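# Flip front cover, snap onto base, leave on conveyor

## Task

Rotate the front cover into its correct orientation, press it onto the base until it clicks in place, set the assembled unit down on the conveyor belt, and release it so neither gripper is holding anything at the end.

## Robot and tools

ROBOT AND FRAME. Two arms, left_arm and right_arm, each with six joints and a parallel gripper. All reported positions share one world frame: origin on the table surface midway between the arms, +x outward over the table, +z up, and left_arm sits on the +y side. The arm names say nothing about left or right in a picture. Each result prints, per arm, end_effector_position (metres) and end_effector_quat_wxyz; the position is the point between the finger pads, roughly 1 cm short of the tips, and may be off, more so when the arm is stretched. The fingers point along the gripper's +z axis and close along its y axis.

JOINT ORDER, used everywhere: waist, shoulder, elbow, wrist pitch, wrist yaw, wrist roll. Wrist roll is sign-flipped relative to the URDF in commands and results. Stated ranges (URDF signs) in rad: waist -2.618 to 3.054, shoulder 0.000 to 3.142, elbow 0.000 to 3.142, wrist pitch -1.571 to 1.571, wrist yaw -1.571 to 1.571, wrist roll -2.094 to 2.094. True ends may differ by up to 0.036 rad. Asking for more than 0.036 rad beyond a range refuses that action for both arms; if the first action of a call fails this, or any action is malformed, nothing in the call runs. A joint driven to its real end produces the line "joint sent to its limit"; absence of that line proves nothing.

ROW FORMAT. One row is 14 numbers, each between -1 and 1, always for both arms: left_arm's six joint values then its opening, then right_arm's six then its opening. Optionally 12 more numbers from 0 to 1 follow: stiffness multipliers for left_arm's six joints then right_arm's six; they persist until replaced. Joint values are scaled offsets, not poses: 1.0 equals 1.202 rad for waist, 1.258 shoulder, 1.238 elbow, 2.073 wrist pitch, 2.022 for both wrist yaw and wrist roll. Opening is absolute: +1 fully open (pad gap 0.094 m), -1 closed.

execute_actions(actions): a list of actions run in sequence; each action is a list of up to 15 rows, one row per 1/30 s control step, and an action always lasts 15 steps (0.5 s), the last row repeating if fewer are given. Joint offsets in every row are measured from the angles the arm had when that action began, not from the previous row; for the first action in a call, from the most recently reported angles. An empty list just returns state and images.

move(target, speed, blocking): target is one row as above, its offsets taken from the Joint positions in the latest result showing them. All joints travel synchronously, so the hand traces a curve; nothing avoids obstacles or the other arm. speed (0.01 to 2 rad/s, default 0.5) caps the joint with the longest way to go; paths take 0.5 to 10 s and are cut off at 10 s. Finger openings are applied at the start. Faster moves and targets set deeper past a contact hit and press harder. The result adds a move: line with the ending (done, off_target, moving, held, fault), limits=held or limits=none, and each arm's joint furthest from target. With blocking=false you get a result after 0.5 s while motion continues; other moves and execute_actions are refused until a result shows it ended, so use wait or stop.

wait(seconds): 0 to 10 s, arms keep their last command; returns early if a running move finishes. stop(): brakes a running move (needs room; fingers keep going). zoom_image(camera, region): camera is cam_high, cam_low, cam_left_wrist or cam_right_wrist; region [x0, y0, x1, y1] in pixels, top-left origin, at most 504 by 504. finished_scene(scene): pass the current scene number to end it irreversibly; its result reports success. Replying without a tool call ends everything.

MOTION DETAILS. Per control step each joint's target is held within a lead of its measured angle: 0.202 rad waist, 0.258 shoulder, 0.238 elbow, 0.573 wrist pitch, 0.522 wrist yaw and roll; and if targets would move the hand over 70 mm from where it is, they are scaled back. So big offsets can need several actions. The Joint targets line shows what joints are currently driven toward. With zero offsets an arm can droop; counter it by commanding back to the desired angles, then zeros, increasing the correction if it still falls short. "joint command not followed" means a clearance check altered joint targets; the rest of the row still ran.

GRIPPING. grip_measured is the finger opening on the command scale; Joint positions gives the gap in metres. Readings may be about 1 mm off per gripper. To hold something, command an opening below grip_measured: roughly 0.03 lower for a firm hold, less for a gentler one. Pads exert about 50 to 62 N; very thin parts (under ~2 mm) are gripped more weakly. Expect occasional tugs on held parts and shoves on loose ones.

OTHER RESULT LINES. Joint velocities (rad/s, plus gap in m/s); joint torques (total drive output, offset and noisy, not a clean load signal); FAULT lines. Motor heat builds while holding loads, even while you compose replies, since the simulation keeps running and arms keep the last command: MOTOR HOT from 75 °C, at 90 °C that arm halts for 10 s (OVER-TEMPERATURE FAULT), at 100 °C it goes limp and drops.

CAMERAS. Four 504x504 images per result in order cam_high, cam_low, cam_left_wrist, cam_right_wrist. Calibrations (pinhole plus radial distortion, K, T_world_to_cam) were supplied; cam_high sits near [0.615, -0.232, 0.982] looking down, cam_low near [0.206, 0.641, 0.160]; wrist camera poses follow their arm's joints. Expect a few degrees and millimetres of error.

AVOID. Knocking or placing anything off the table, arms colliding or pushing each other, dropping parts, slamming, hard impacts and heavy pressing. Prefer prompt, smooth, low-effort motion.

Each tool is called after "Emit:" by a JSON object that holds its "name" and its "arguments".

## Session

Emit:
{"name": "execute_actions", "arguments": {"actions": []}}

Scene clock: 0.00 s.
left_arm: end_effector_position=(+0.4497, -0.2620, +0.2626) grip_measured=+1.000 end_effector_quat_wxyz=(+0.297, -0.232, +0.709, -0.596) | right_arm: end_effector_position=(+0.2640, -0.4257, +0.2559) grip_measured=+1.000 end_effector_quat_wxyz=(+0.548, +0.706, +0.448, -0.026)
Joint names: [waist, shoulder, elbow, wrist pitch, wrist yaw, wrist roll]
Joint positions: left_arm=[-1.008  2.382  2.104  0.163 -0.077  1.432  0.094] | right_arm=[-0.071  0.81   0.791 -0.557  0.749 -1.374  0.094]
Joint velocities: left_arm=[-0.007 -0.012  0.017 -0.007 -0.066 -0.11   0.   ] | right_arm=[-0.037 -0.012 -0.012  0.022 -0.051  0.037  0.   ]
Joint torques (N m, as the arm reports them, + toward a larger Joint positions number): no reading
Motor temperatures (°C, as the motors report them): left_arm=[24 44 27 28 24 24] | right_arm=[25 38 29 26 25 23]
Joint targets: left_arm=[-1.008 2.368 2.115 0.168 -0.078 1.421] | right_arm=[-0.071 0.803 0.803 -0.558 0.760 -1.368]
Joint stiffness scale: left_arm=[1. 1. 1. 1. 1. 1.] | right_arm=[1. 1. 1. 1. 1. 1.]
camera_calibration (this result's frames):
cam_left_wrist: T_world_to_cam=[[-0.0377506, -0.146913, 0.988429, -0.283557], [-0.987693, -0.144754, -0.0592378, 0.469846], [0.151782, -0.9785, -0.139641, -0.196084], [0, 0, 0, 1]] pos_world=[0.483122, -0.165514, 0.280727]
cam_right_wrist: T_world_to_cam=[[-0.7148, -0.142865, -0.684581, 0.310805], [0.184236, 0.90586, -0.381412, 0.469129], [0.674624, -0.398758, -0.621187, -0.0704215], [0, 0, 0, 1]] pos_world=[0.183241, -0.408643, 0.347958]

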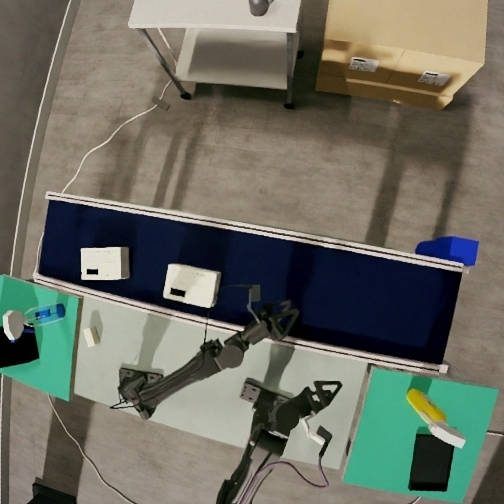

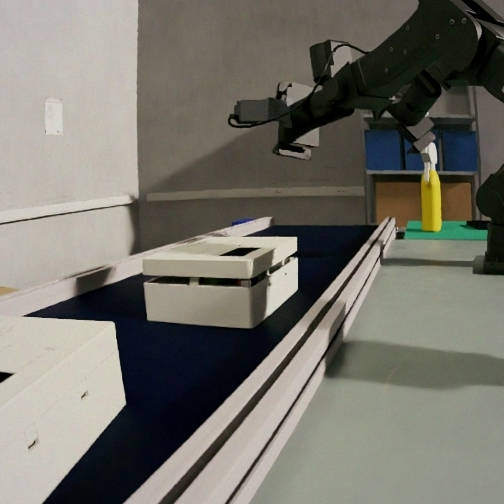

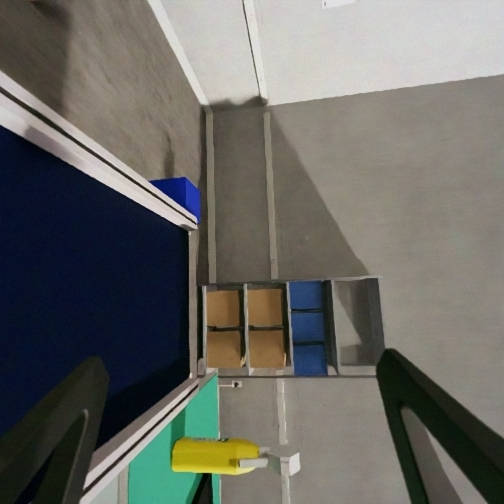

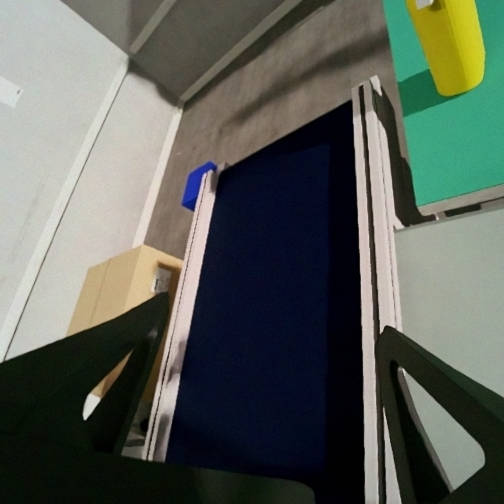

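Emit:
{"name": "zoom_image", "arguments": {"camera": "cam_high", "region": [60, 220, 260, 360]}}

Emit:
{"name": "zoom_image", "arguments": {"camera": "cam_low", "region": [120, 210, 330, 350]}}

Region (60, 220, 260, 360) of cam_high's 504x504 image, scaled by 2.520, with more detail than that image has; it fills the top 353 rows of this view, and the rest is white.

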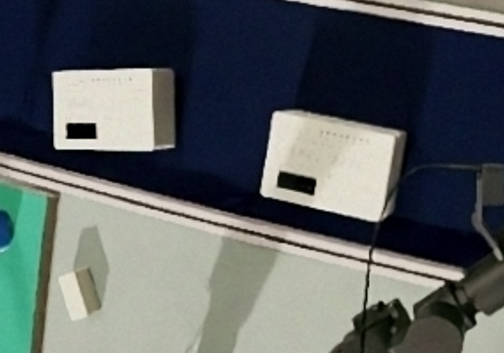

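Region (120, 210, 330, 350) of cam_low's 504x504 image, scaled by 2.400, with more detail than that image has.

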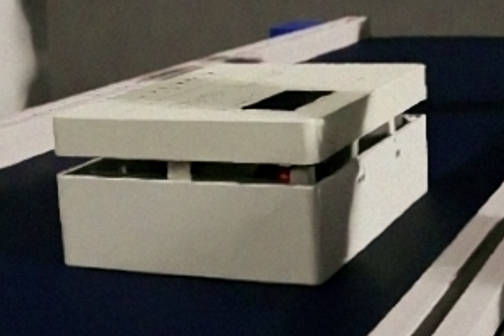

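Emit:
{"name": "zoom_image", "arguments": {"camera": "cam_high", "region": [150, 250, 240, 320]}}

Emit:
{"name": "zoom_image", "arguments": {"camera": "cam_high", "region": [65, 230, 155, 300]}}

Region (150, 250, 240, 320) of cam_high's 504x504 image, scaled by 5.600, with more detail than that image has.

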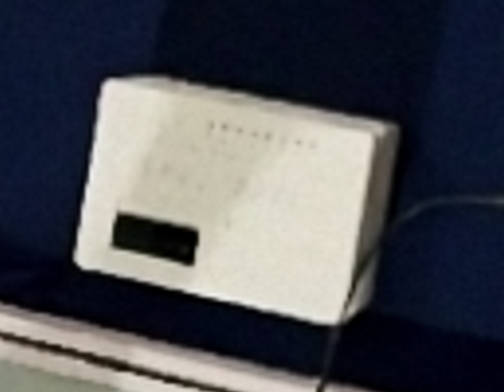

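Region (65, 230, 155, 300) of cam_high's 504x504 image, scaled by 5.600, with more detail than that image has.

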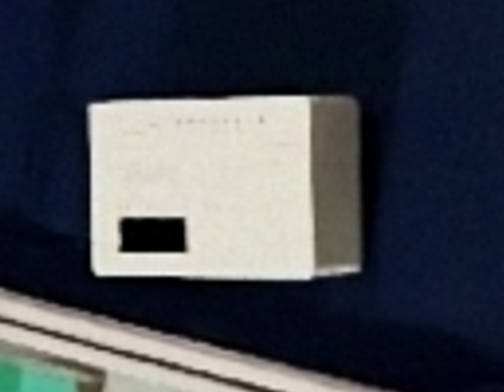

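Emit:
{"name": "execute_actions", "arguments": {"actions": []}}

Scene clock: 120.00 s.
left_arm: end_effector_position=(+0.4497, -0.2620, +0.2626) grip_measured=+1.000 end_effector_quat_wxyz=(+0.297, -0.232, +0.709, -0.596) | right_arm: end_effector_position=(+0.2640, -0.4257, +0.2559) grip_measured=+1.000 end_effector_quat_wxyz=(+0.548, +0.706, +0.448, -0.026)
Joint names: [waist, shoulder, elbow, wrist pitch, wrist yaw, wrist roll]
Joint positions: left_arm=[-1.008  2.382  2.104  0.163 -0.077  1.432  0.094] | right_arm=[-0.071  0.81   0.791 -0.557  0.749 -1.374  0.094]
Joint velocities: left_arm=[-0.007 -0.002  0.012 -0.022 -0.037 -0.037  0.   ] | right_arm=[-0.007  0.002  0.002  0.007  0.007  0.022  0.   ]
Joint torques (N m, as the arm reports them, + toward a larger Joint positions number): left_arm=[ -0.02 -14.34  10.23   2.33  -0.05  -0.11] | right_arm=[-0.03 -0.84  8.03  1.56  0.39  0.08]
Motor temperatures (°C, as the motors report them): left_arm=[24 61 32 37 24 24] | right_arm=[25 35 34 31 25 23]
Joint targets: left_arm=[-1.008 2.368 2.115 0.168 -0.078 1.421] | right_arm=[-0.071 0.803 0.803 -0.558 0.760 -1.368]
Joint stiffness scale: left_arm=[1. 1. 1. 1. 1. 1.] | right_arm=[1. 1. 1. 1. 1. 1.]
camera_calibration (this result's frames):
cam_left_wrist: T_world_to_cam=[[-0.0377506, -0.146913, 0.988429, -0.283557], [-0.987693, -0.144754, -0.0592378, 0.469846], [0.151782, -0.9785, -0.139641, -0.196084], [0, 0, 0, 1]] pos_world=[0.483122, -0.165514, 0.280727]
cam_right_wrist: T_world_to_cam=[[-0.7148, -0.142865, -0.684581, 0.310805], [0.184236, 0.90586, -0.381412, 0.469129], [0.674624, -0.398758, -0.621187, -0.0704215], [0, 0, 0, 1]] pos_world=[0.183241, -0.408643, 0.347958]

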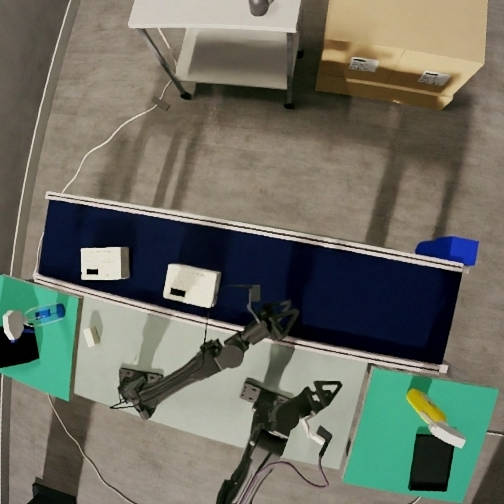

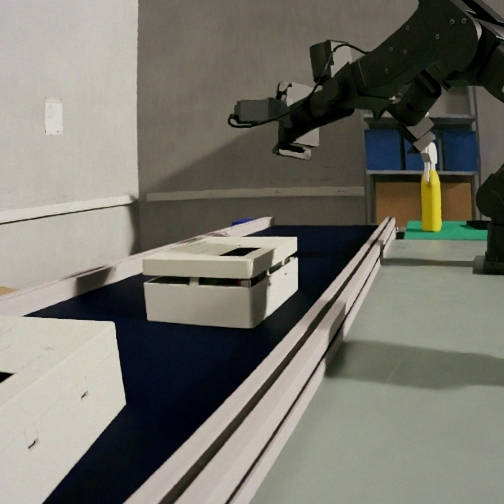

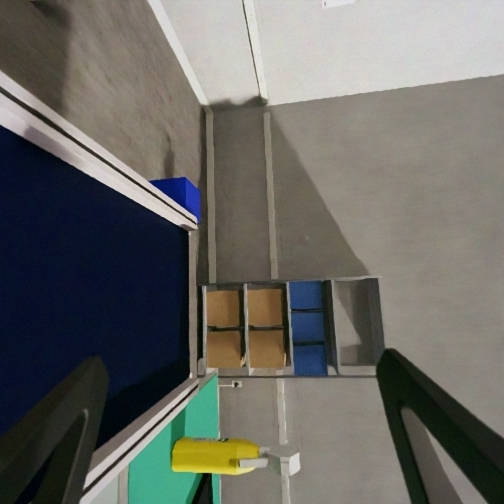

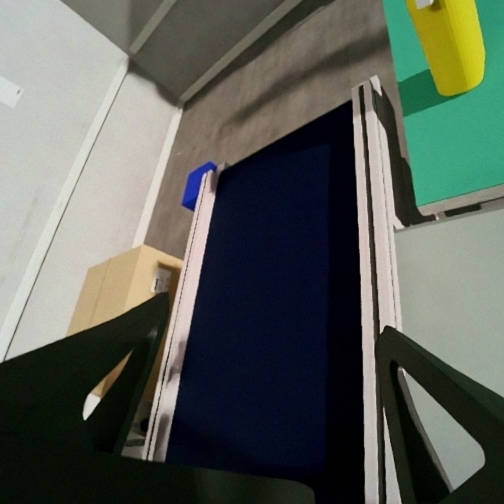

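Emit:
{"name": "move", "arguments": {"target": [0.672,-0.94,-0.9725,0.066,0.711,-0.99,1,0,-0.0056,0.0097,-0.0005,0.0054,0.003,1], "speed": 1.0}}

Scene clock: 242.97 s.
left_arm: end_effector_position=(+0.2579, +0.0781, +0.3517) grip_measured=+1.000 end_effector_quat_wxyz=(+0.644, +0.593, +0.386, -0.292) | right_arm: end_effector_position=(+0.2641, -0.4256, +0.2559) grip_measured=+1.000 end_effector_quat_wxyz=(+0.548, +0.706, +0.448, -0.026)
Joint names: [waist, shoulder, elbow, wrist pitch, wrist yaw, wrist roll]
Joint positions: left_arm=[-0.209  1.219  0.921  0.298  1.349 -0.568  0.094] | right_arm=[-0.071  0.81   0.791 -0.557  0.749 -1.374  0.094]
Joint velocities: left_arm=[-0.012 -0.007  0.002 -0.007  0.007 -0.022  0.   ] | right_arm=[ 0.012 -0.017  0.002 -0.022 -0.081 -0.007  0.   ]
Joint torques (N m, as the arm reports them, + toward a larger Joint positions number): left_arm=[ 0.79 -5.1   7.21  1.67  0.06  0.01] | right_arm=[-0.02 -0.91  8.07  1.56  0.4   0.09]
Motor temperatures (°C, as the motors report them): left_arm=[24 62 32 39 24 24] | right_arm=[25 32 35 33 26 23]
Joint targets: left_arm=[-0.200 1.200 0.901 0.300 1.361 -0.569] | right_arm=[-0.071 0.802 0.803 -0.558 0.761 -1.368]
Joint stiffness scale: left_arm=[1. 1. 1. 1. 1. 1.] | right_arm=[1. 1. 1. 1. 1. 1.]
move: off_target (left_arm); limits=none; left_arm: farthest joint: the elbow, 0.021 radians from its target (1.204 radians at the start); right_arm: farthest joint: the elbow, 0.012 radians from its target (0.012 radians at the start)
camera_calibration (this result's frames):
cam_left_wrist: T_world_to_cam=[[-0.847026, -0.0935755, -0.52325, 0.407225], [0.351193, 0.640415, -0.683032, 0.147712], [0.399012, -0.762308, -0.509585, 0.227697], [0, 0, 0, 1]] pos_world=[0.202201, 0.117084, 0.430003]
cam_right_wrist: T_world_to_cam=[[-0.714461, -0.142817, -0.684944, 0.310876], [0.183944, 0.90617, -0.380815, 0.469075], [0.675063, -0.398069, -0.621153, -0.0703175], [0, 0, 0, 1]] pos_world=[0.183294, -0.408655, 0.347886]

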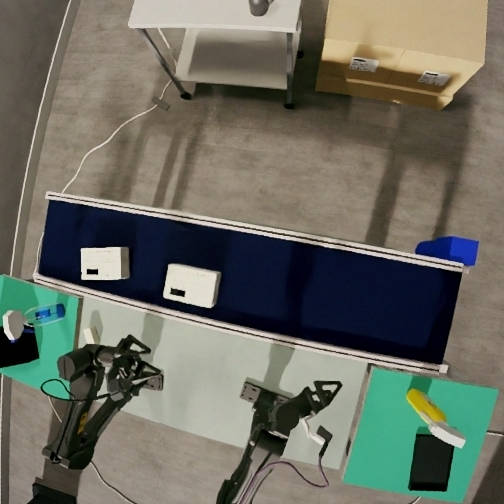

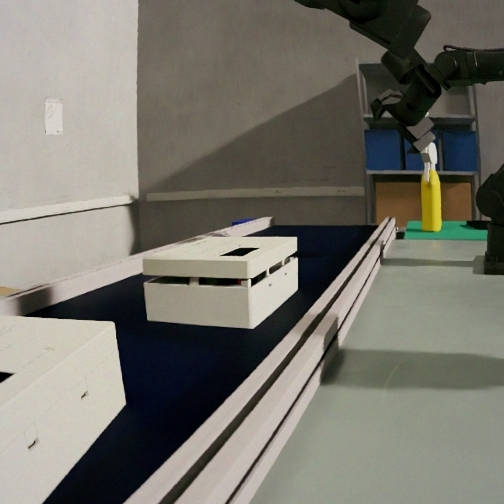

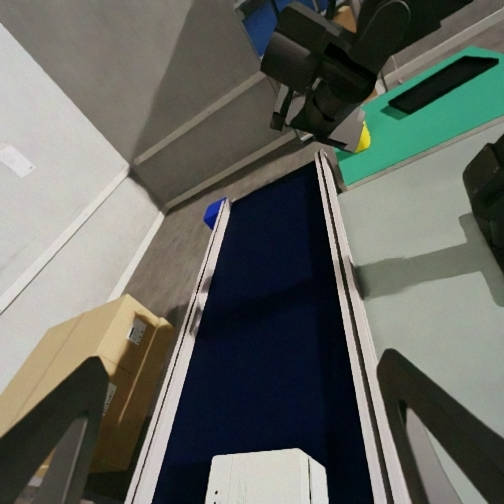

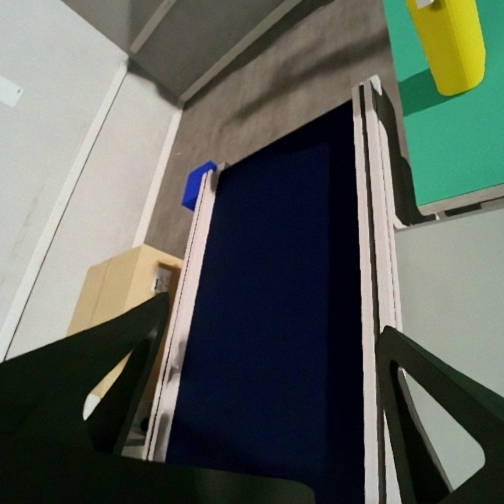

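Emit:
{"name": "zoom_image", "arguments": {"camera": "cam_low", "region": [130, 220, 310, 340]}}

Emit:
{"name": "zoom_image", "arguments": {"camera": "cam_high", "region": [70, 230, 240, 330]}}

Region (130, 220, 310, 340) of cam_low's 504x504 image, scaled by 2.800, with more detail than that image has.

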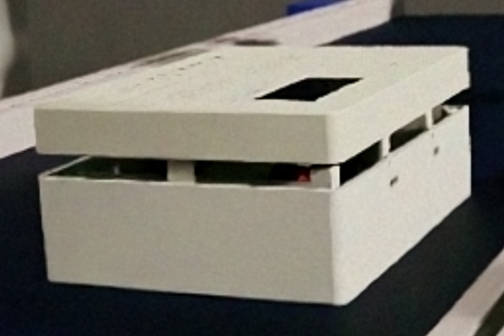

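Region (70, 230, 240, 330) of cam_high's 504x504 image, scaled by 2.965, with more detail than that image has; it fills the top 296 rows of this view, and the rest is white.

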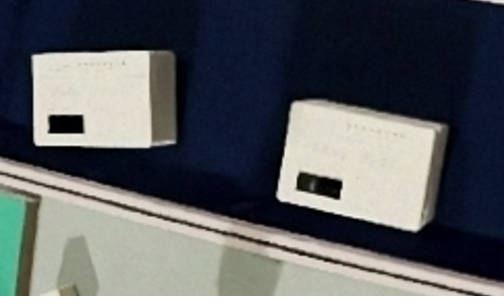

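Emit:
{"name": "move", "arguments": {"target": [0.070,0.8196,0.999,-0.848,-0.524,-0.5005,0.06,0.714,0.596,0.678,-0.269,-0.376,0.694,1], "speed": 1.0}}

Scene clock: 365.63 s.
left_arm: end_effector_position=(+0.4165, +0.2249, +0.1092) grip_measured=+0.061 end_effector_quat_wxyz=(+0.099, +0.698, +0.702, -0.102) | right_arm: end_effector_position=(+0.3454, -0.0279, +0.2324) grip_measured=+1.000 end_effector_quat_wxyz=(+0.233, -0.316, +0.917, +0.075)
Joint names: [waist, shoulder, elbow, wrist pitch, wrist yaw, wrist roll]
Joint positions: left_arm=[-0.131  2.254  2.122 -1.444  0.285 -1.574  0.05 ] | right_arm=[ 0.784  1.559  1.593 -1.111 -0.001  0.024  0.094]
Joint velocities: left_arm=[ 0.012 -0.017 -0.007 -0.022 -0.037  0.081  0.   ] | right_arm=[ 0.007  0.002  0.002 -0.051 -0.051 -0.022  0.   ]
Joint torques (N m, as the arm reports them, + toward a larger Joint positions number): left_arm=[  0.69 -11.54  10.35   0.41   0.19  -0.1 ] | right_arm=[ 0.24 -6.1   9.59  1.04 -0.12  0.07]
Motor temperatures (°C, as the motors report them): left_arm=[24 47 30 35 24 24] | right_arm=[25 31 36 34 26 23]
Joint targets: left_arm=[-0.125 2.250 2.157 -1.460 0.290 -1.580] | right_arm=[0.787 1.559 1.630 -1.115 -0.012 0.029]
Joint stiffness scale: left_arm=[1. 1. 1. 1. 1. 1.] | right_arm=[1. 1. 1. 1. 1. 1.]
move: off_target (left_arm, right_arm); limits=none; left_arm: farthest joint: the elbow, 0.036 radians from its target (1.237 radians at the start); right_arm: farthest joint: the elbow, 0.037 radians from its target (0.839 radians at the start)
camera_calibration (this result's frames):
cam_left_wrist: T_world_to_cam=[[-0.999003, -0.0102031, 0.0434582, 0.411133], [0.00458812, 0.944905, 0.327314, -0.202053], [-0.0444035, 0.327187, -0.943916, 0.139822], [0, 0, 0, 1]] pos_world=[0.417859, 0.149368, 0.180247]
cam_right_wrist: T_world_to_cam=[[0.733974, -0.678603, 0.0279432, -0.271278], [-0.679155, -0.733669, 0.0218881, 0.243575], [0.00564774, -0.0350431, -0.99937, 0.347712], [0, 0, 0, 1]] pos_world=[0.362572, 0.00679799, 0.349742]

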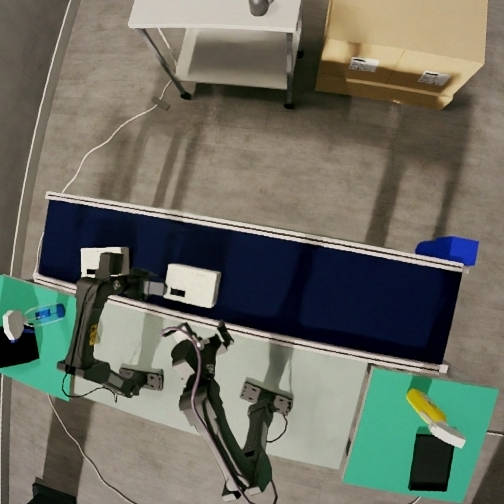

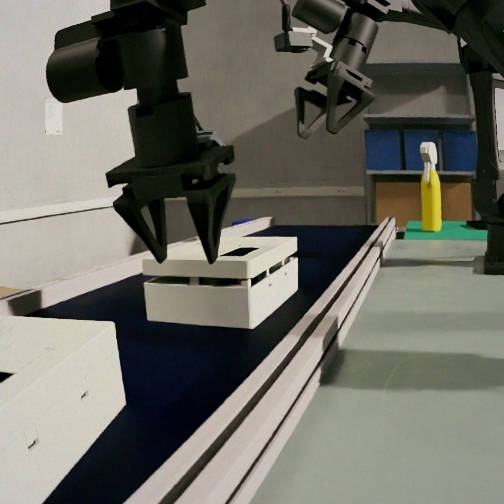

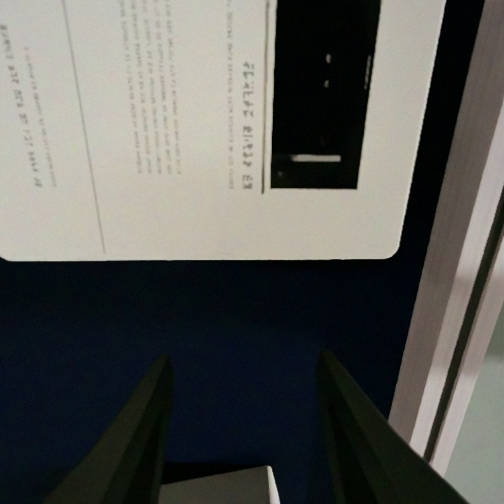

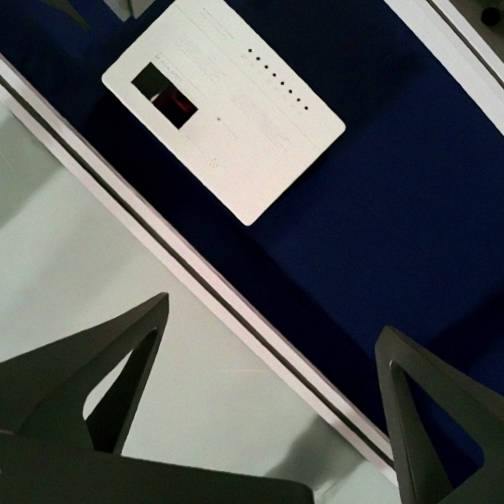

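Emit:
{"name": "move", "arguments": {"target": [0.005,0.0127,-0.1914,0.1235,0.0025,-0.003,0.06,0.0025,0,0.030,-0.002,-0.0054,0.0025,1], "speed": 0.3}}

Scene clock: 469.57 s.
left_arm: end_effector_position=(+0.4223, +0.2255, +0.0461) grip_measured=+0.061 end_effector_quat_wxyz=(+0.102, +0.699, +0.701, -0.097) | right_arm: end_effector_position=(+0.3454, -0.0279, +0.2324) grip_measured=+1.000 end_effector_quat_wxyz=(+0.233, -0.316, +0.917, +0.075)
Joint names: [waist, shoulder, elbow, wrist pitch, wrist yaw, wrist roll]
Joint positions: left_arm=[-0.131  2.272  1.901 -1.194  0.282 -1.574  0.05 ] | right_arm=[ 0.784  1.559  1.593 -1.111 -0.001  0.025  0.094]
Joint velocities: left_arm=[ 0.007 -0.002 -0.002 -0.022 -0.022 -0.037  0.001] | right_arm=[-0.012 -0.007 -0.007  0.022  0.022  0.022  0.   ]
Joint torques (N m, as the arm reports them, + toward a larger Joint positions number): left_arm=[  0.56 -11.29   6.32   0.68   0.27  -0.07] | right_arm=[ 0.24 -6.13  9.61  1.04 -0.12  0.07]
Motor temperatures (°C, as the motors report them): left_arm=[24 53 32 29 25 24] | right_arm=[25 33 39 31 25 23]
Joint targets: left_arm=[-0.125 2.270 1.885 -1.189 0.291 -1.580] | right_arm=[0.787 1.559 1.631 -1.115 -0.012 0.029]
Joint stiffness scale: left_arm=[1. 1. 1. 1. 1. 1.] | right_arm=[1. 1. 1. 1. 1. 1.]
move: off_target (right_arm); limits=none; left_arm: farthest joint: the elbow, 0.016 radians from its target (0.237 radians at the start); right_arm: farthest joint: the elbow, 0.037 radians from its target (0.037 radians at the start)
camera_calibration (this result's frames):
cam_left_wrist: T_world_to_cam=[[-0.999465, -0.00995408, 0.0311437, 0.420401], [0.000892255, 0.943871, 0.330312, -0.180301], [-0.0326836, 0.330163, -0.943358, 0.0746831], [0, 0, 0, 1]] pos_world=[0.422778, 0.149708, 0.116916]
cam_right_wrist: T_world_to_cam=[[0.734551, -0.677976, 0.0279695, -0.271399], [-0.678529, -0.734247, 0.0218921, 0.243354], [0.00569415, -0.035059, -0.999369, 0.347697], [0, 0, 0, 1]] pos_world=[0.3625, 0.00686957, 0.349741]

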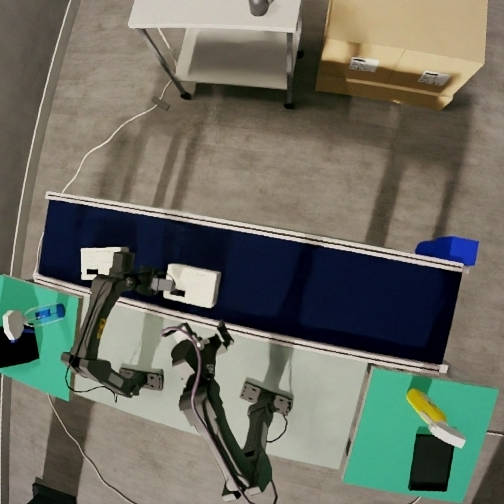

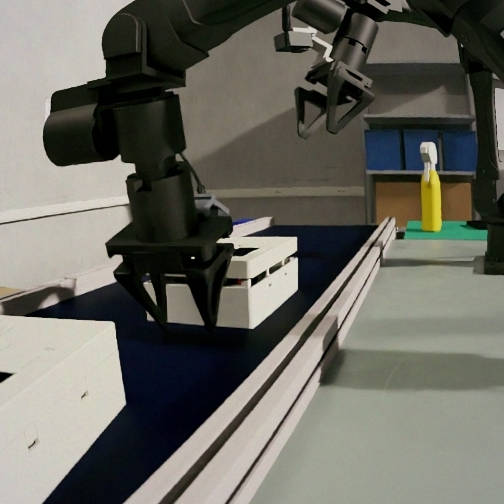

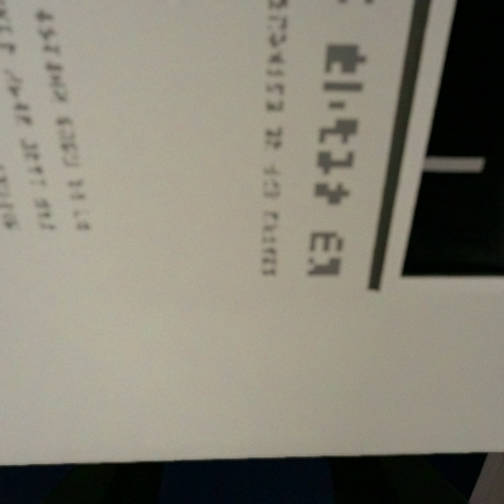

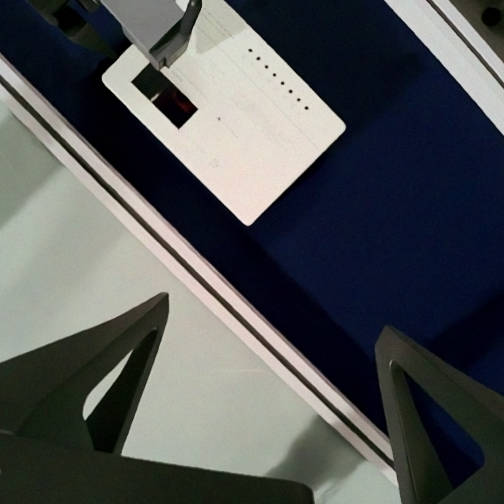

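Emit:
{"name": "move", "arguments": {"target": [-0.178,0.0723,0.167,-0.0444,0.0045,0.1108,0.06,0.0025,0,0.030,-0.002,-0.0054,0.0025,1], "speed": 0.07}}

Scene clock: 522.53 s.
left_arm: end_effector_position=(+0.4242, +0.1375, +0.0512) grip_measured=+0.061 end_effector_quat_wxyz=(+0.077, +0.694, +0.708, -0.108) | right_arm: end_effector_position=(+0.3454, -0.0278, +0.2324) grip_measured=+1.000 end_effector_quat_wxyz=(+0.233, -0.316, +0.916, +0.075)
Joint names: [waist, shoulder, elbow, wrist pitch, wrist yaw, wrist roll]
Joint positions: left_arm=[-0.331  2.358  2.071 -1.274  0.266 -1.357  0.05 ] | right_arm=[ 0.784  1.559  1.593 -1.111 -0.002  0.025  0.094]
Joint velocities: left_arm=[ 0.002 -0.002  0.017  0.037 -0.007 -0.051  0.   ] | right_arm=[-0.022  0.002 -0.007  0.037  0.022  0.022  0.   ]
Joint torques (N m, as the arm reports them, + toward a larger Joint positions number): left_arm=[ -1.22 -11.67  10.59   0.49   0.38   0.1 ] | right_arm=[ 0.24 -6.12  9.61  1.04 -0.12  0.07]
Motor temperatures (°C, as the motors report them): left_arm=[24 53 30 28 25 24] | right_arm=[25 33 39 30 25 23]
Joint targets: left_arm=[-0.345 2.363 2.108 -1.286 0.291 -1.350] | right_arm=[0.787 1.559 1.631 -1.115 -0.012 0.030]
Joint stiffness scale: left_arm=[1. 1. 1. 1. 1. 1.] | right_arm=[1. 1. 1. 1. 1. 1.]
move: off_target (left_arm, right_arm); limits=none; left_arm: farthest joint: the elbow, 0.037 radians from its target (0.207 radians at the start); right_arm: farthest joint: the elbow, 0.037 radians from its target (0.037 radians at the start)
camera_calibration (this result's frames):
cam_left_wrist: T_world_to_cam=[[-0.996251, -0.0210011, 0.0839207, 0.418715], [0.00956503, 0.937396, 0.348133, -0.102704], [-0.0859782, 0.34763, -0.933681, 0.128261], [0, 0, 0, 1]] pos_world=[0.429156, 0.0604802, 0.120371]
cam_right_wrist: T_world_to_cam=[[0.734904, -0.6776, 0.0278177, -0.271409], [-0.678148, -0.734601, 0.021863, 0.243232], [0.00562052, -0.0349318, -0.999374, 0.34773], [0, 0, 0, 1]] pos_world=[0.362452, 0.00691833, 0.349744]

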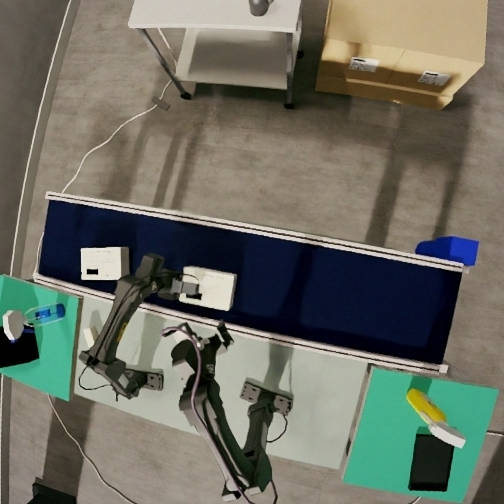

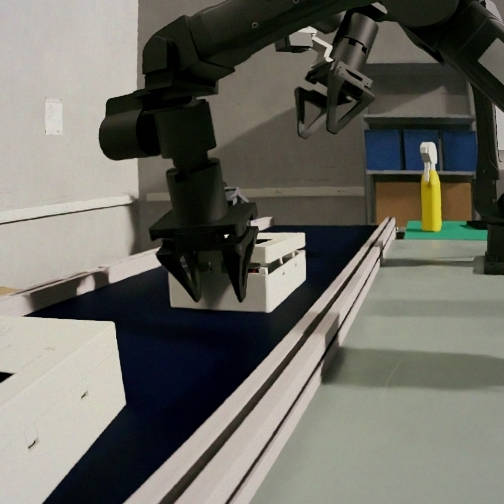

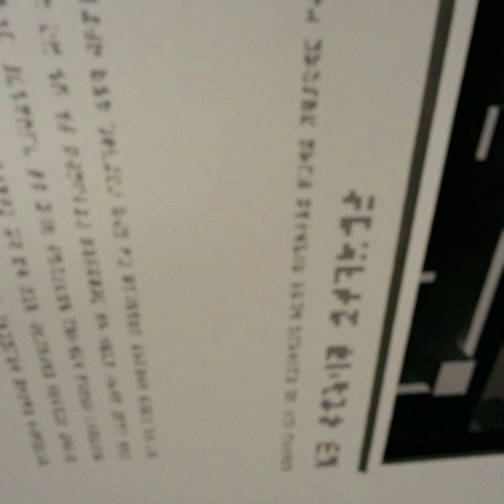

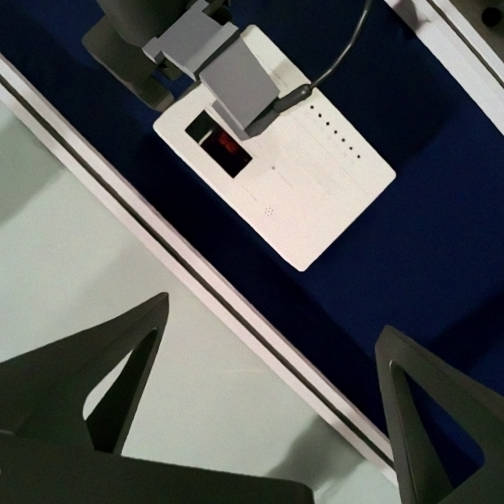

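Emit:
{"name": "move", "arguments": {"target": [0.055,0.004,0.030,-0.006,0.0,0.003,0.06,0.0025,0,0.030,-0.002,-0.0054,0.0025,1], "speed": 0.15}}

Scene clock: 612.40 s.
left_arm: end_effector_position=(+0.4321, +0.1679, +0.0508) grip_measured=+0.061 end_effector_quat_wxyz=(+0.079, +0.670, +0.731, -0.103) | right_arm: end_effector_position=(+0.3453, -0.0278, +0.2324) grip_measured=+1.000 end_effector_quat_wxyz=(+0.233, -0.317, +0.916, +0.075)
Joint names: [waist, shoulder, elbow, wrist pitch, wrist yaw, wrist roll]
Joint positions: left_arm=[-0.266  2.358  2.071 -1.274  0.26  -1.356  0.05 ] | right_arm=[ 0.784  1.559  1.593 -1.111 -0.002  0.025  0.094]
Joint velocities: left_arm=[-0.002 -0.002 -0.002 -0.037  0.007  0.125 -0.001] | right_arm=[ 0.017 -0.002 -0.002 -0.066  0.037  0.066  0.   ]
Joint torques (N m, as the arm reports them, + toward a larger Joint positions number): left_arm=[  0.08 -11.71  10.57   0.5    0.17   0.09] | right_arm=[ 0.24 -6.12  9.62  1.04 -0.12  0.07]
Motor temperatures (°C, as the motors report them): left_arm=[24 54 33 27 25 24] | right_arm=[25 33 40 30 25 23]
Joint targets: left_arm=[-0.265 2.363 2.108 -1.286 0.267 -1.351] | right_arm=[0.787 1.559 1.631 -1.115 -0.013 0.030]
Joint stiffness scale: left_arm=[1. 1. 1. 1. 1. 1.] | right_arm=[1. 1. 1. 1. 1. 1.]
move: off_target (left_arm, right_arm); limits=none; left_arm: farthest joint: the elbow, 0.037 radians from its target (0.037 radians at the start); right_arm: farthest joint: the elbow, 0.037 radians from its target (0.037 radians at the start)
camera_calibration (this result's frames):
cam_left_wrist: T_world_to_cam=[[-0.992746, -0.0872329, 0.0827396, 0.43691], [-0.0525316, 0.93372, 0.35413, -0.103955], [-0.108147, 0.347215, -0.931529, 0.127658], [0, 0, 0, 1]] pos_world=[0.442086, 0.0908529, 0.119581]
cam_right_wrist: T_world_to_cam=[[0.735257, -0.677224, 0.027666, -0.271418], [-0.677766, -0.734954, 0.0218337, 0.243109], [0.00554693, -0.0348045, -0.999379, 0.347762], [0, 0, 0, 1]] pos_world=[0.362404, 0.00696708, 0.349747]

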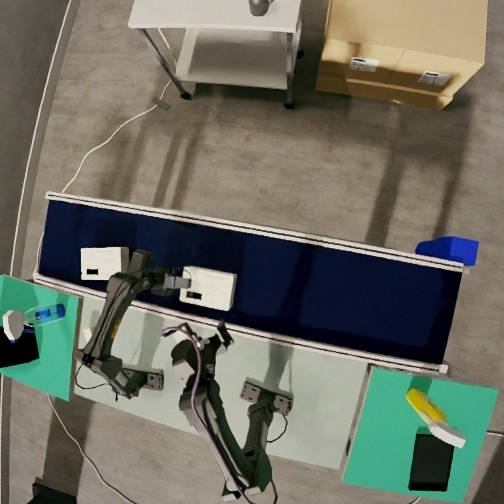

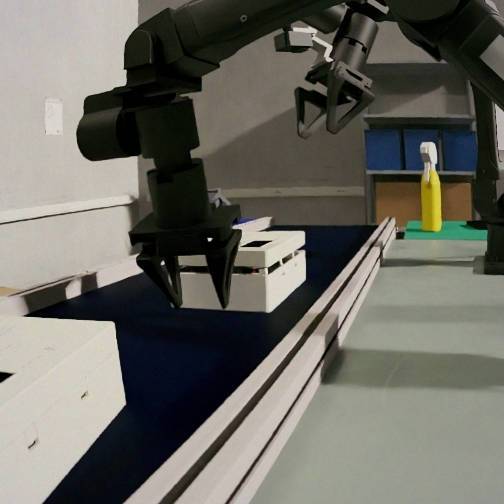

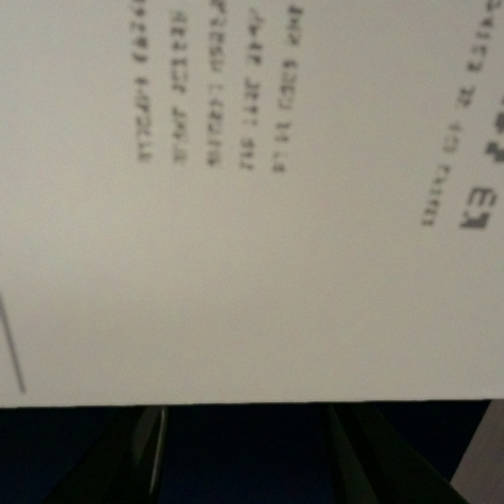

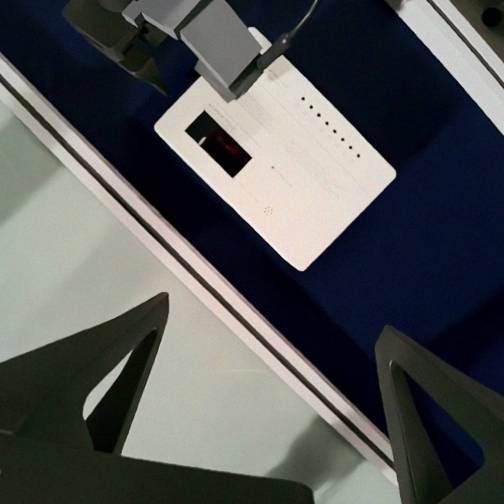

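Emit:
{"name": "move", "arguments": {"target": [0.0715,-0.3466,-0.2714,0.494,0.2176,-0.0564,-0.46,0.0025,0,0.030,-0.002,-0.0054,0.0025,1], "speed": 0.9}}

Scene clock: 653.93 s.
left_arm: end_effector_position=(+0.5301, +0.1330, +0.2940) grip_measured=-0.459 end_effector_quat_wxyz=(+0.568, +0.678, +0.451, +0.120) | right_arm: end_effector_position=(+0.3453, -0.0277, +0.2324) grip_measured=+1.000 end_effector_quat_wxyz=(+0.233, -0.317, +0.916, +0.075)
Joint names: [waist, shoulder, elbow, wrist pitch, wrist yaw, wrist roll]
Joint positions: left_arm=[-0.187  1.936  1.76  -0.256  0.679 -1.473  0.025] | right_arm=[ 0.784  1.559  1.593 -1.111 -0.002  0.026  0.094]
Joint velocities: left_arm=[-0.007 -0.002  0.007 -0.022 -0.007  0.066 -0.001] | right_arm=[-0.002 -0.002 -0.007  0.022 -0.051  0.007  0.   ]
Joint torques (N m, as the arm reports them, + toward a larger Joint positions number): left_arm=[  0.7  -11.     7.11   2.06   0.35   0.06] | right_arm=[ 0.24 -6.12  9.61  1.04 -0.12  0.07]
Motor temperatures (°C, as the motors report them): left_arm=[24 54 33 27 25 24] | right_arm=[25 33 41 29 25 23]
Joint targets: left_arm=[-0.180 1.922 1.735 -0.250 0.700 -1.470] | right_arm=[0.787 1.559 1.631 -1.115 -0.013 0.030]
Joint stiffness scale: left_arm=[1. 1. 1. 1. 1. 1.] | right_arm=[1. 1. 1. 1. 1. 1.]
move: off_target (left_arm, right_arm); limits=none; left_arm: farthest joint: the elbow, 0.025 radians from its target (0.336 radians at the start); right_arm: farthest joint: the elbow, 0.037 radians from its target (0.037 radians at the start)
camera_calibration (this result's frames):
cam_left_wrist: T_world_to_cam=[[-0.507783, -0.0419209, -0.860465, 0.525179], [0.0707453, 0.993413, -0.0901466, -0.0950266], [0.858575, -0.106649, -0.501472, -0.201649], [0, 0, 0, 1]] pos_world=[0.44653, 0.094911, 0.34221]
cam_right_wrist: T_world_to_cam=[[0.735609, -0.676847, 0.0275144, -0.271427], [-0.677384, -0.735307, 0.0218042, 0.242987], [0.0054734, -0.0346771, -0.999384, 0.347794], [0, 0, 0, 1]] pos_world=[0.362356, 0.0070158, 0.34975]

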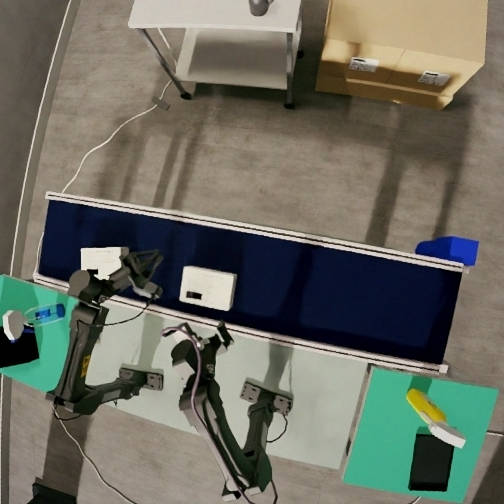

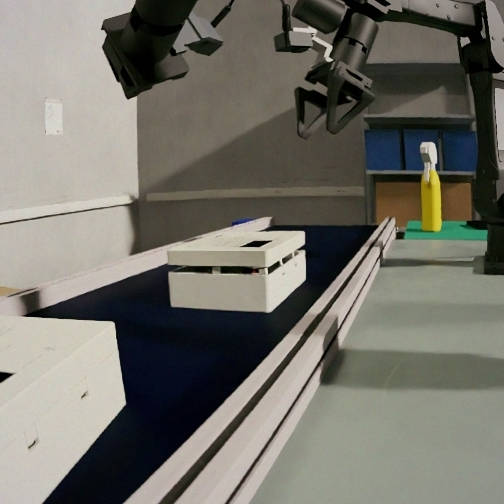

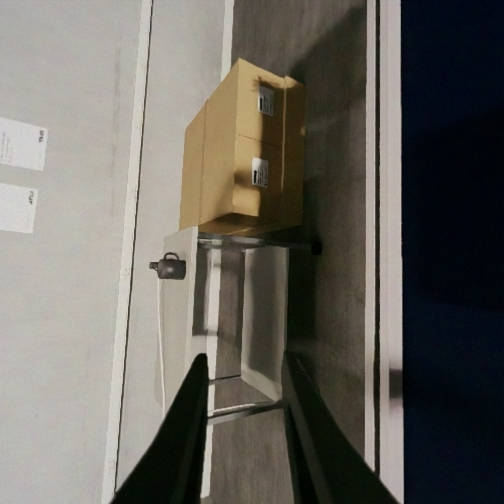

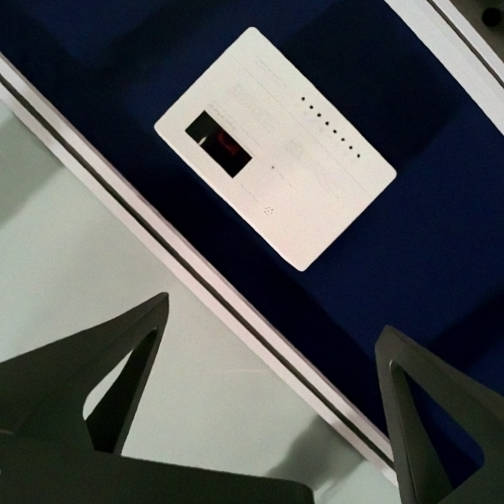

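Emit:
{"name": "zoom_image", "arguments": {"camera": "cam_right_wrist", "region": [140, 15, 410, 285]}}

Emit:
{"name": "zoom_image", "arguments": {"camera": "cam_low", "region": [155, 220, 315, 320]}}

Region (140, 15, 410, 285) of cam_right_wrist's 504x504 image, scaled by 1.867, with more detail than that image has.

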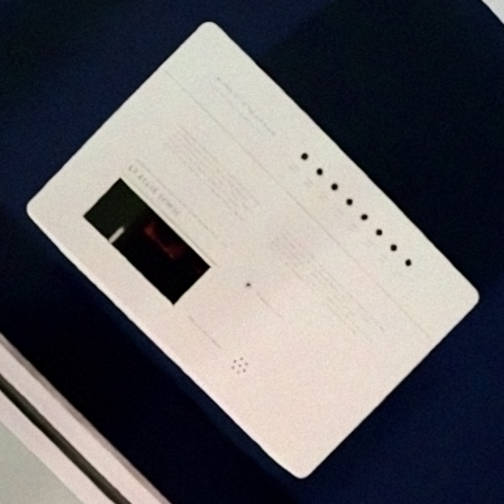

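Region (155, 220, 315, 320) of cam_low's 504x504 image, scaled by 3.150, with more detail than that image has; it fills the top 315 rows of this view, and the rest is white.

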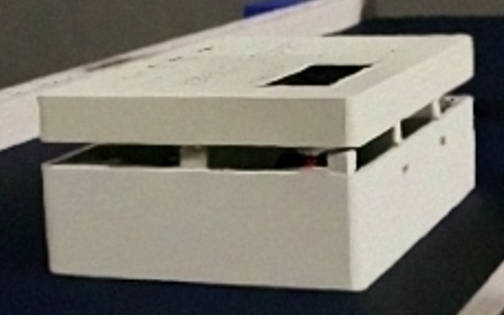

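Emit:
{"name": "move", "arguments": {"target": [0.138,0.2854,-0.4321,0.6387,0.3937,-0.0529,-0.46,0.0025,0,0.030,-0.002,-0.0054,0.0025,1], "speed": 0.9}}

Scene clock: 690.30 s.
left_arm: end_effector_position=(+0.4548, +0.1463, +0.1344) grip_measured=-0.459 end_effector_quat_wxyz=(+0.702, +0.703, +0.065, +0.088) | right_arm: end_effector_position=(+0.3452, -0.0276, +0.2324) grip_measured=+1.000 end_effector_quat_wxyz=(+0.233, -0.317, +0.916, +0.075)
Joint names: [waist, shoulder, elbow, wrist pitch, wrist yaw, wrist roll]
Joint positions: left_arm=[-0.028  2.296  1.242  1.071  1.464 -1.585  0.025] | right_arm=[ 0.784  1.559  1.593 -1.111 -0.003  0.027  0.094]
Joint velocities: left_arm=[-0.027 -0.017 -0.002 -0.037  0.051  0.095  0.001] | right_arm=[-0.002  0.007 -0.012 -0.007 -0.037  0.037  0.   ]
Joint torques (N m, as the arm reports them, + toward a larger Joint positions number): left_arm=[  0.65 -10.91   5.49   1.48   0.08   0.04] | right_arm=[ 0.24 -6.12  9.62  1.04 -0.12  0.07]
Motor temperatures (°C, as the motors report them): left_arm=[24 53 30 31 25 24] | right_arm=[25 33 41 29 25 23]
Joint targets: left_arm=[-0.022 2.295 1.225 1.068 1.475 -1.580] | right_arm=[0.787 1.559 1.631 -1.115 -0.013 0.031]
Joint stiffness scale: left_arm=[1. 1. 1. 1. 1. 1.] | right_arm=[1. 1. 1. 1. 1. 1.]
move: off_target (right_arm); limits=none; left_arm: farthest joint: the elbow, 0.017 radians from its target (0.535 radians at the start); right_arm: farthest joint: the elbow, 0.037 radians from its target (0.037 radians at the start)
camera_calibration (this result's frames):
cam_left_wrist: T_world_to_cam=[[0.00794927, 0.0355943, -0.999335, 0.123003], [0.669494, 0.742138, 0.031759, -0.369216], [0.742775, -0.669301, -0.0179307, -0.14562], [0, 0, 0, 1]] pos_world=[0.354373, 0.172168, 0.132037]
cam_right_wrist: T_world_to_cam=[[0.736186, -0.676219, 0.0275408, -0.271548], [-0.676757, -0.735883, 0.0218071, 0.242767], [0.00552043, -0.0346925, -0.999383, 0.34778], [0, 0, 0, 1]] pos_world=[0.362284, 0.00708722, 0.34975]

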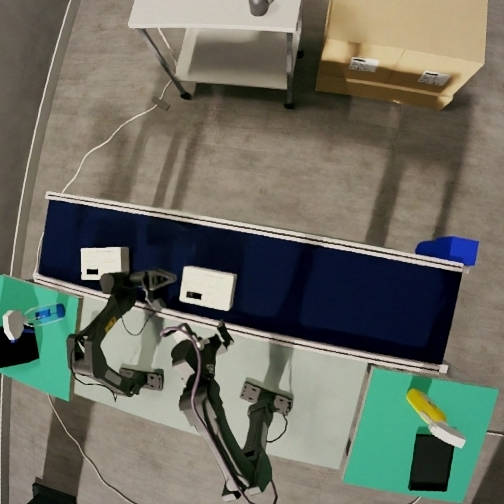

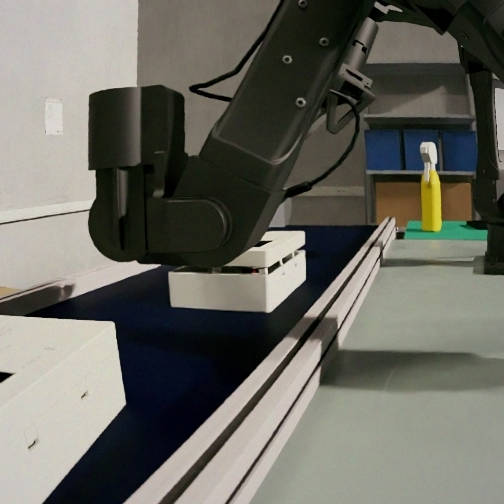

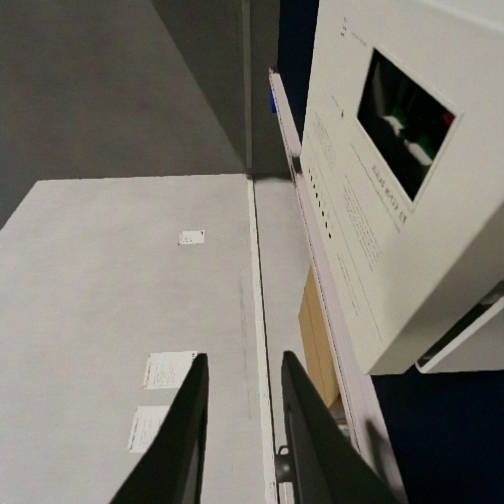

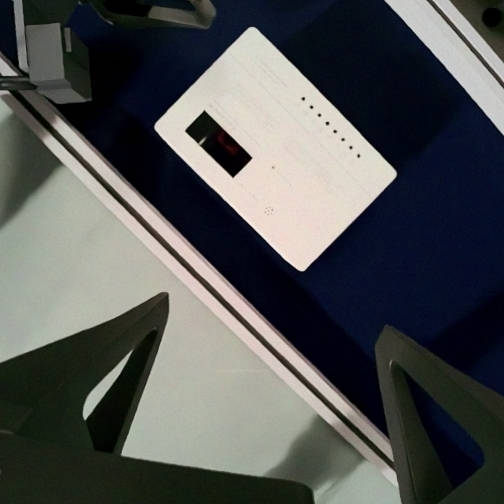

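Emit:
{"name": "zoom_image", "arguments": {"camera": "cam_left_wrist", "region": [180, 204, 504, 504]}}

Region (180, 204, 504, 504) of cam_left_wrist's 504x504 image, scaled by 1.556, with more detail than that image has; it fills the top 467 rows of this view, and the rest is white.

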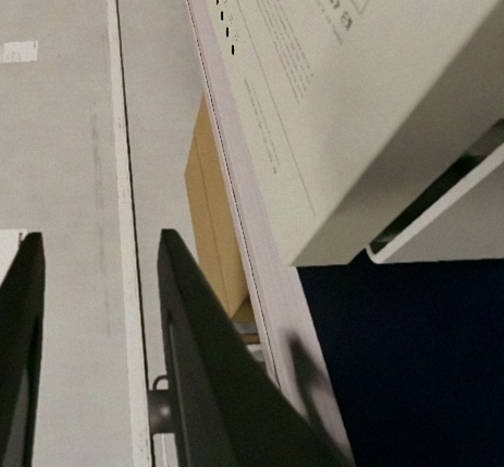

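Emit:
{"name": "zoom_image", "arguments": {"camera": "cam_low", "region": [60, 150, 420, 504]}}

Region (60, 150, 420, 504) of cam_low's 504x504 image, scaled by 1.400, with more detail than that image has; it fills the top 496 rows of this view, and the rest is white.

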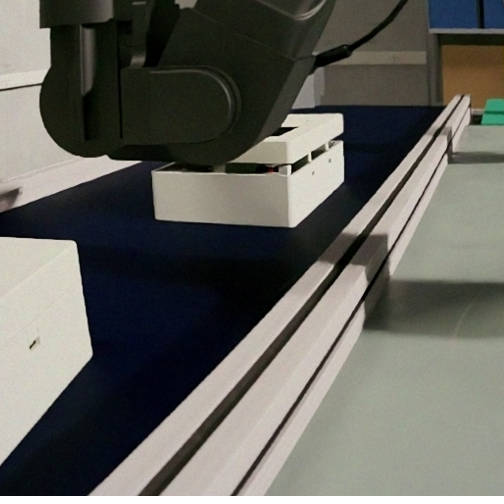

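Emit:
{"name": "zoom_image", "arguments": {"camera": "cam_right_wrist", "region": [170, 200, 290, 320]}}

Region (170, 200, 290, 320) of cam_right_wrist's 504x504 image, scaled by 4.200, with more detail than that image has.

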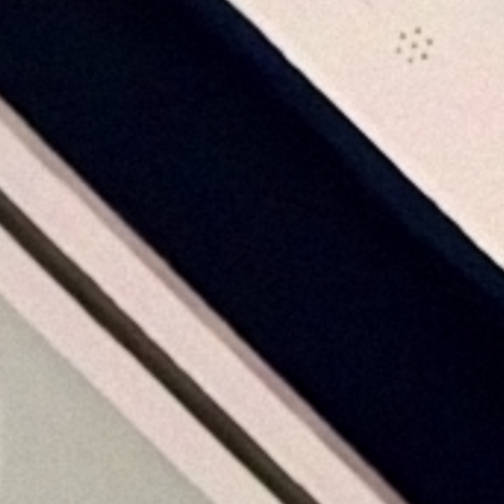

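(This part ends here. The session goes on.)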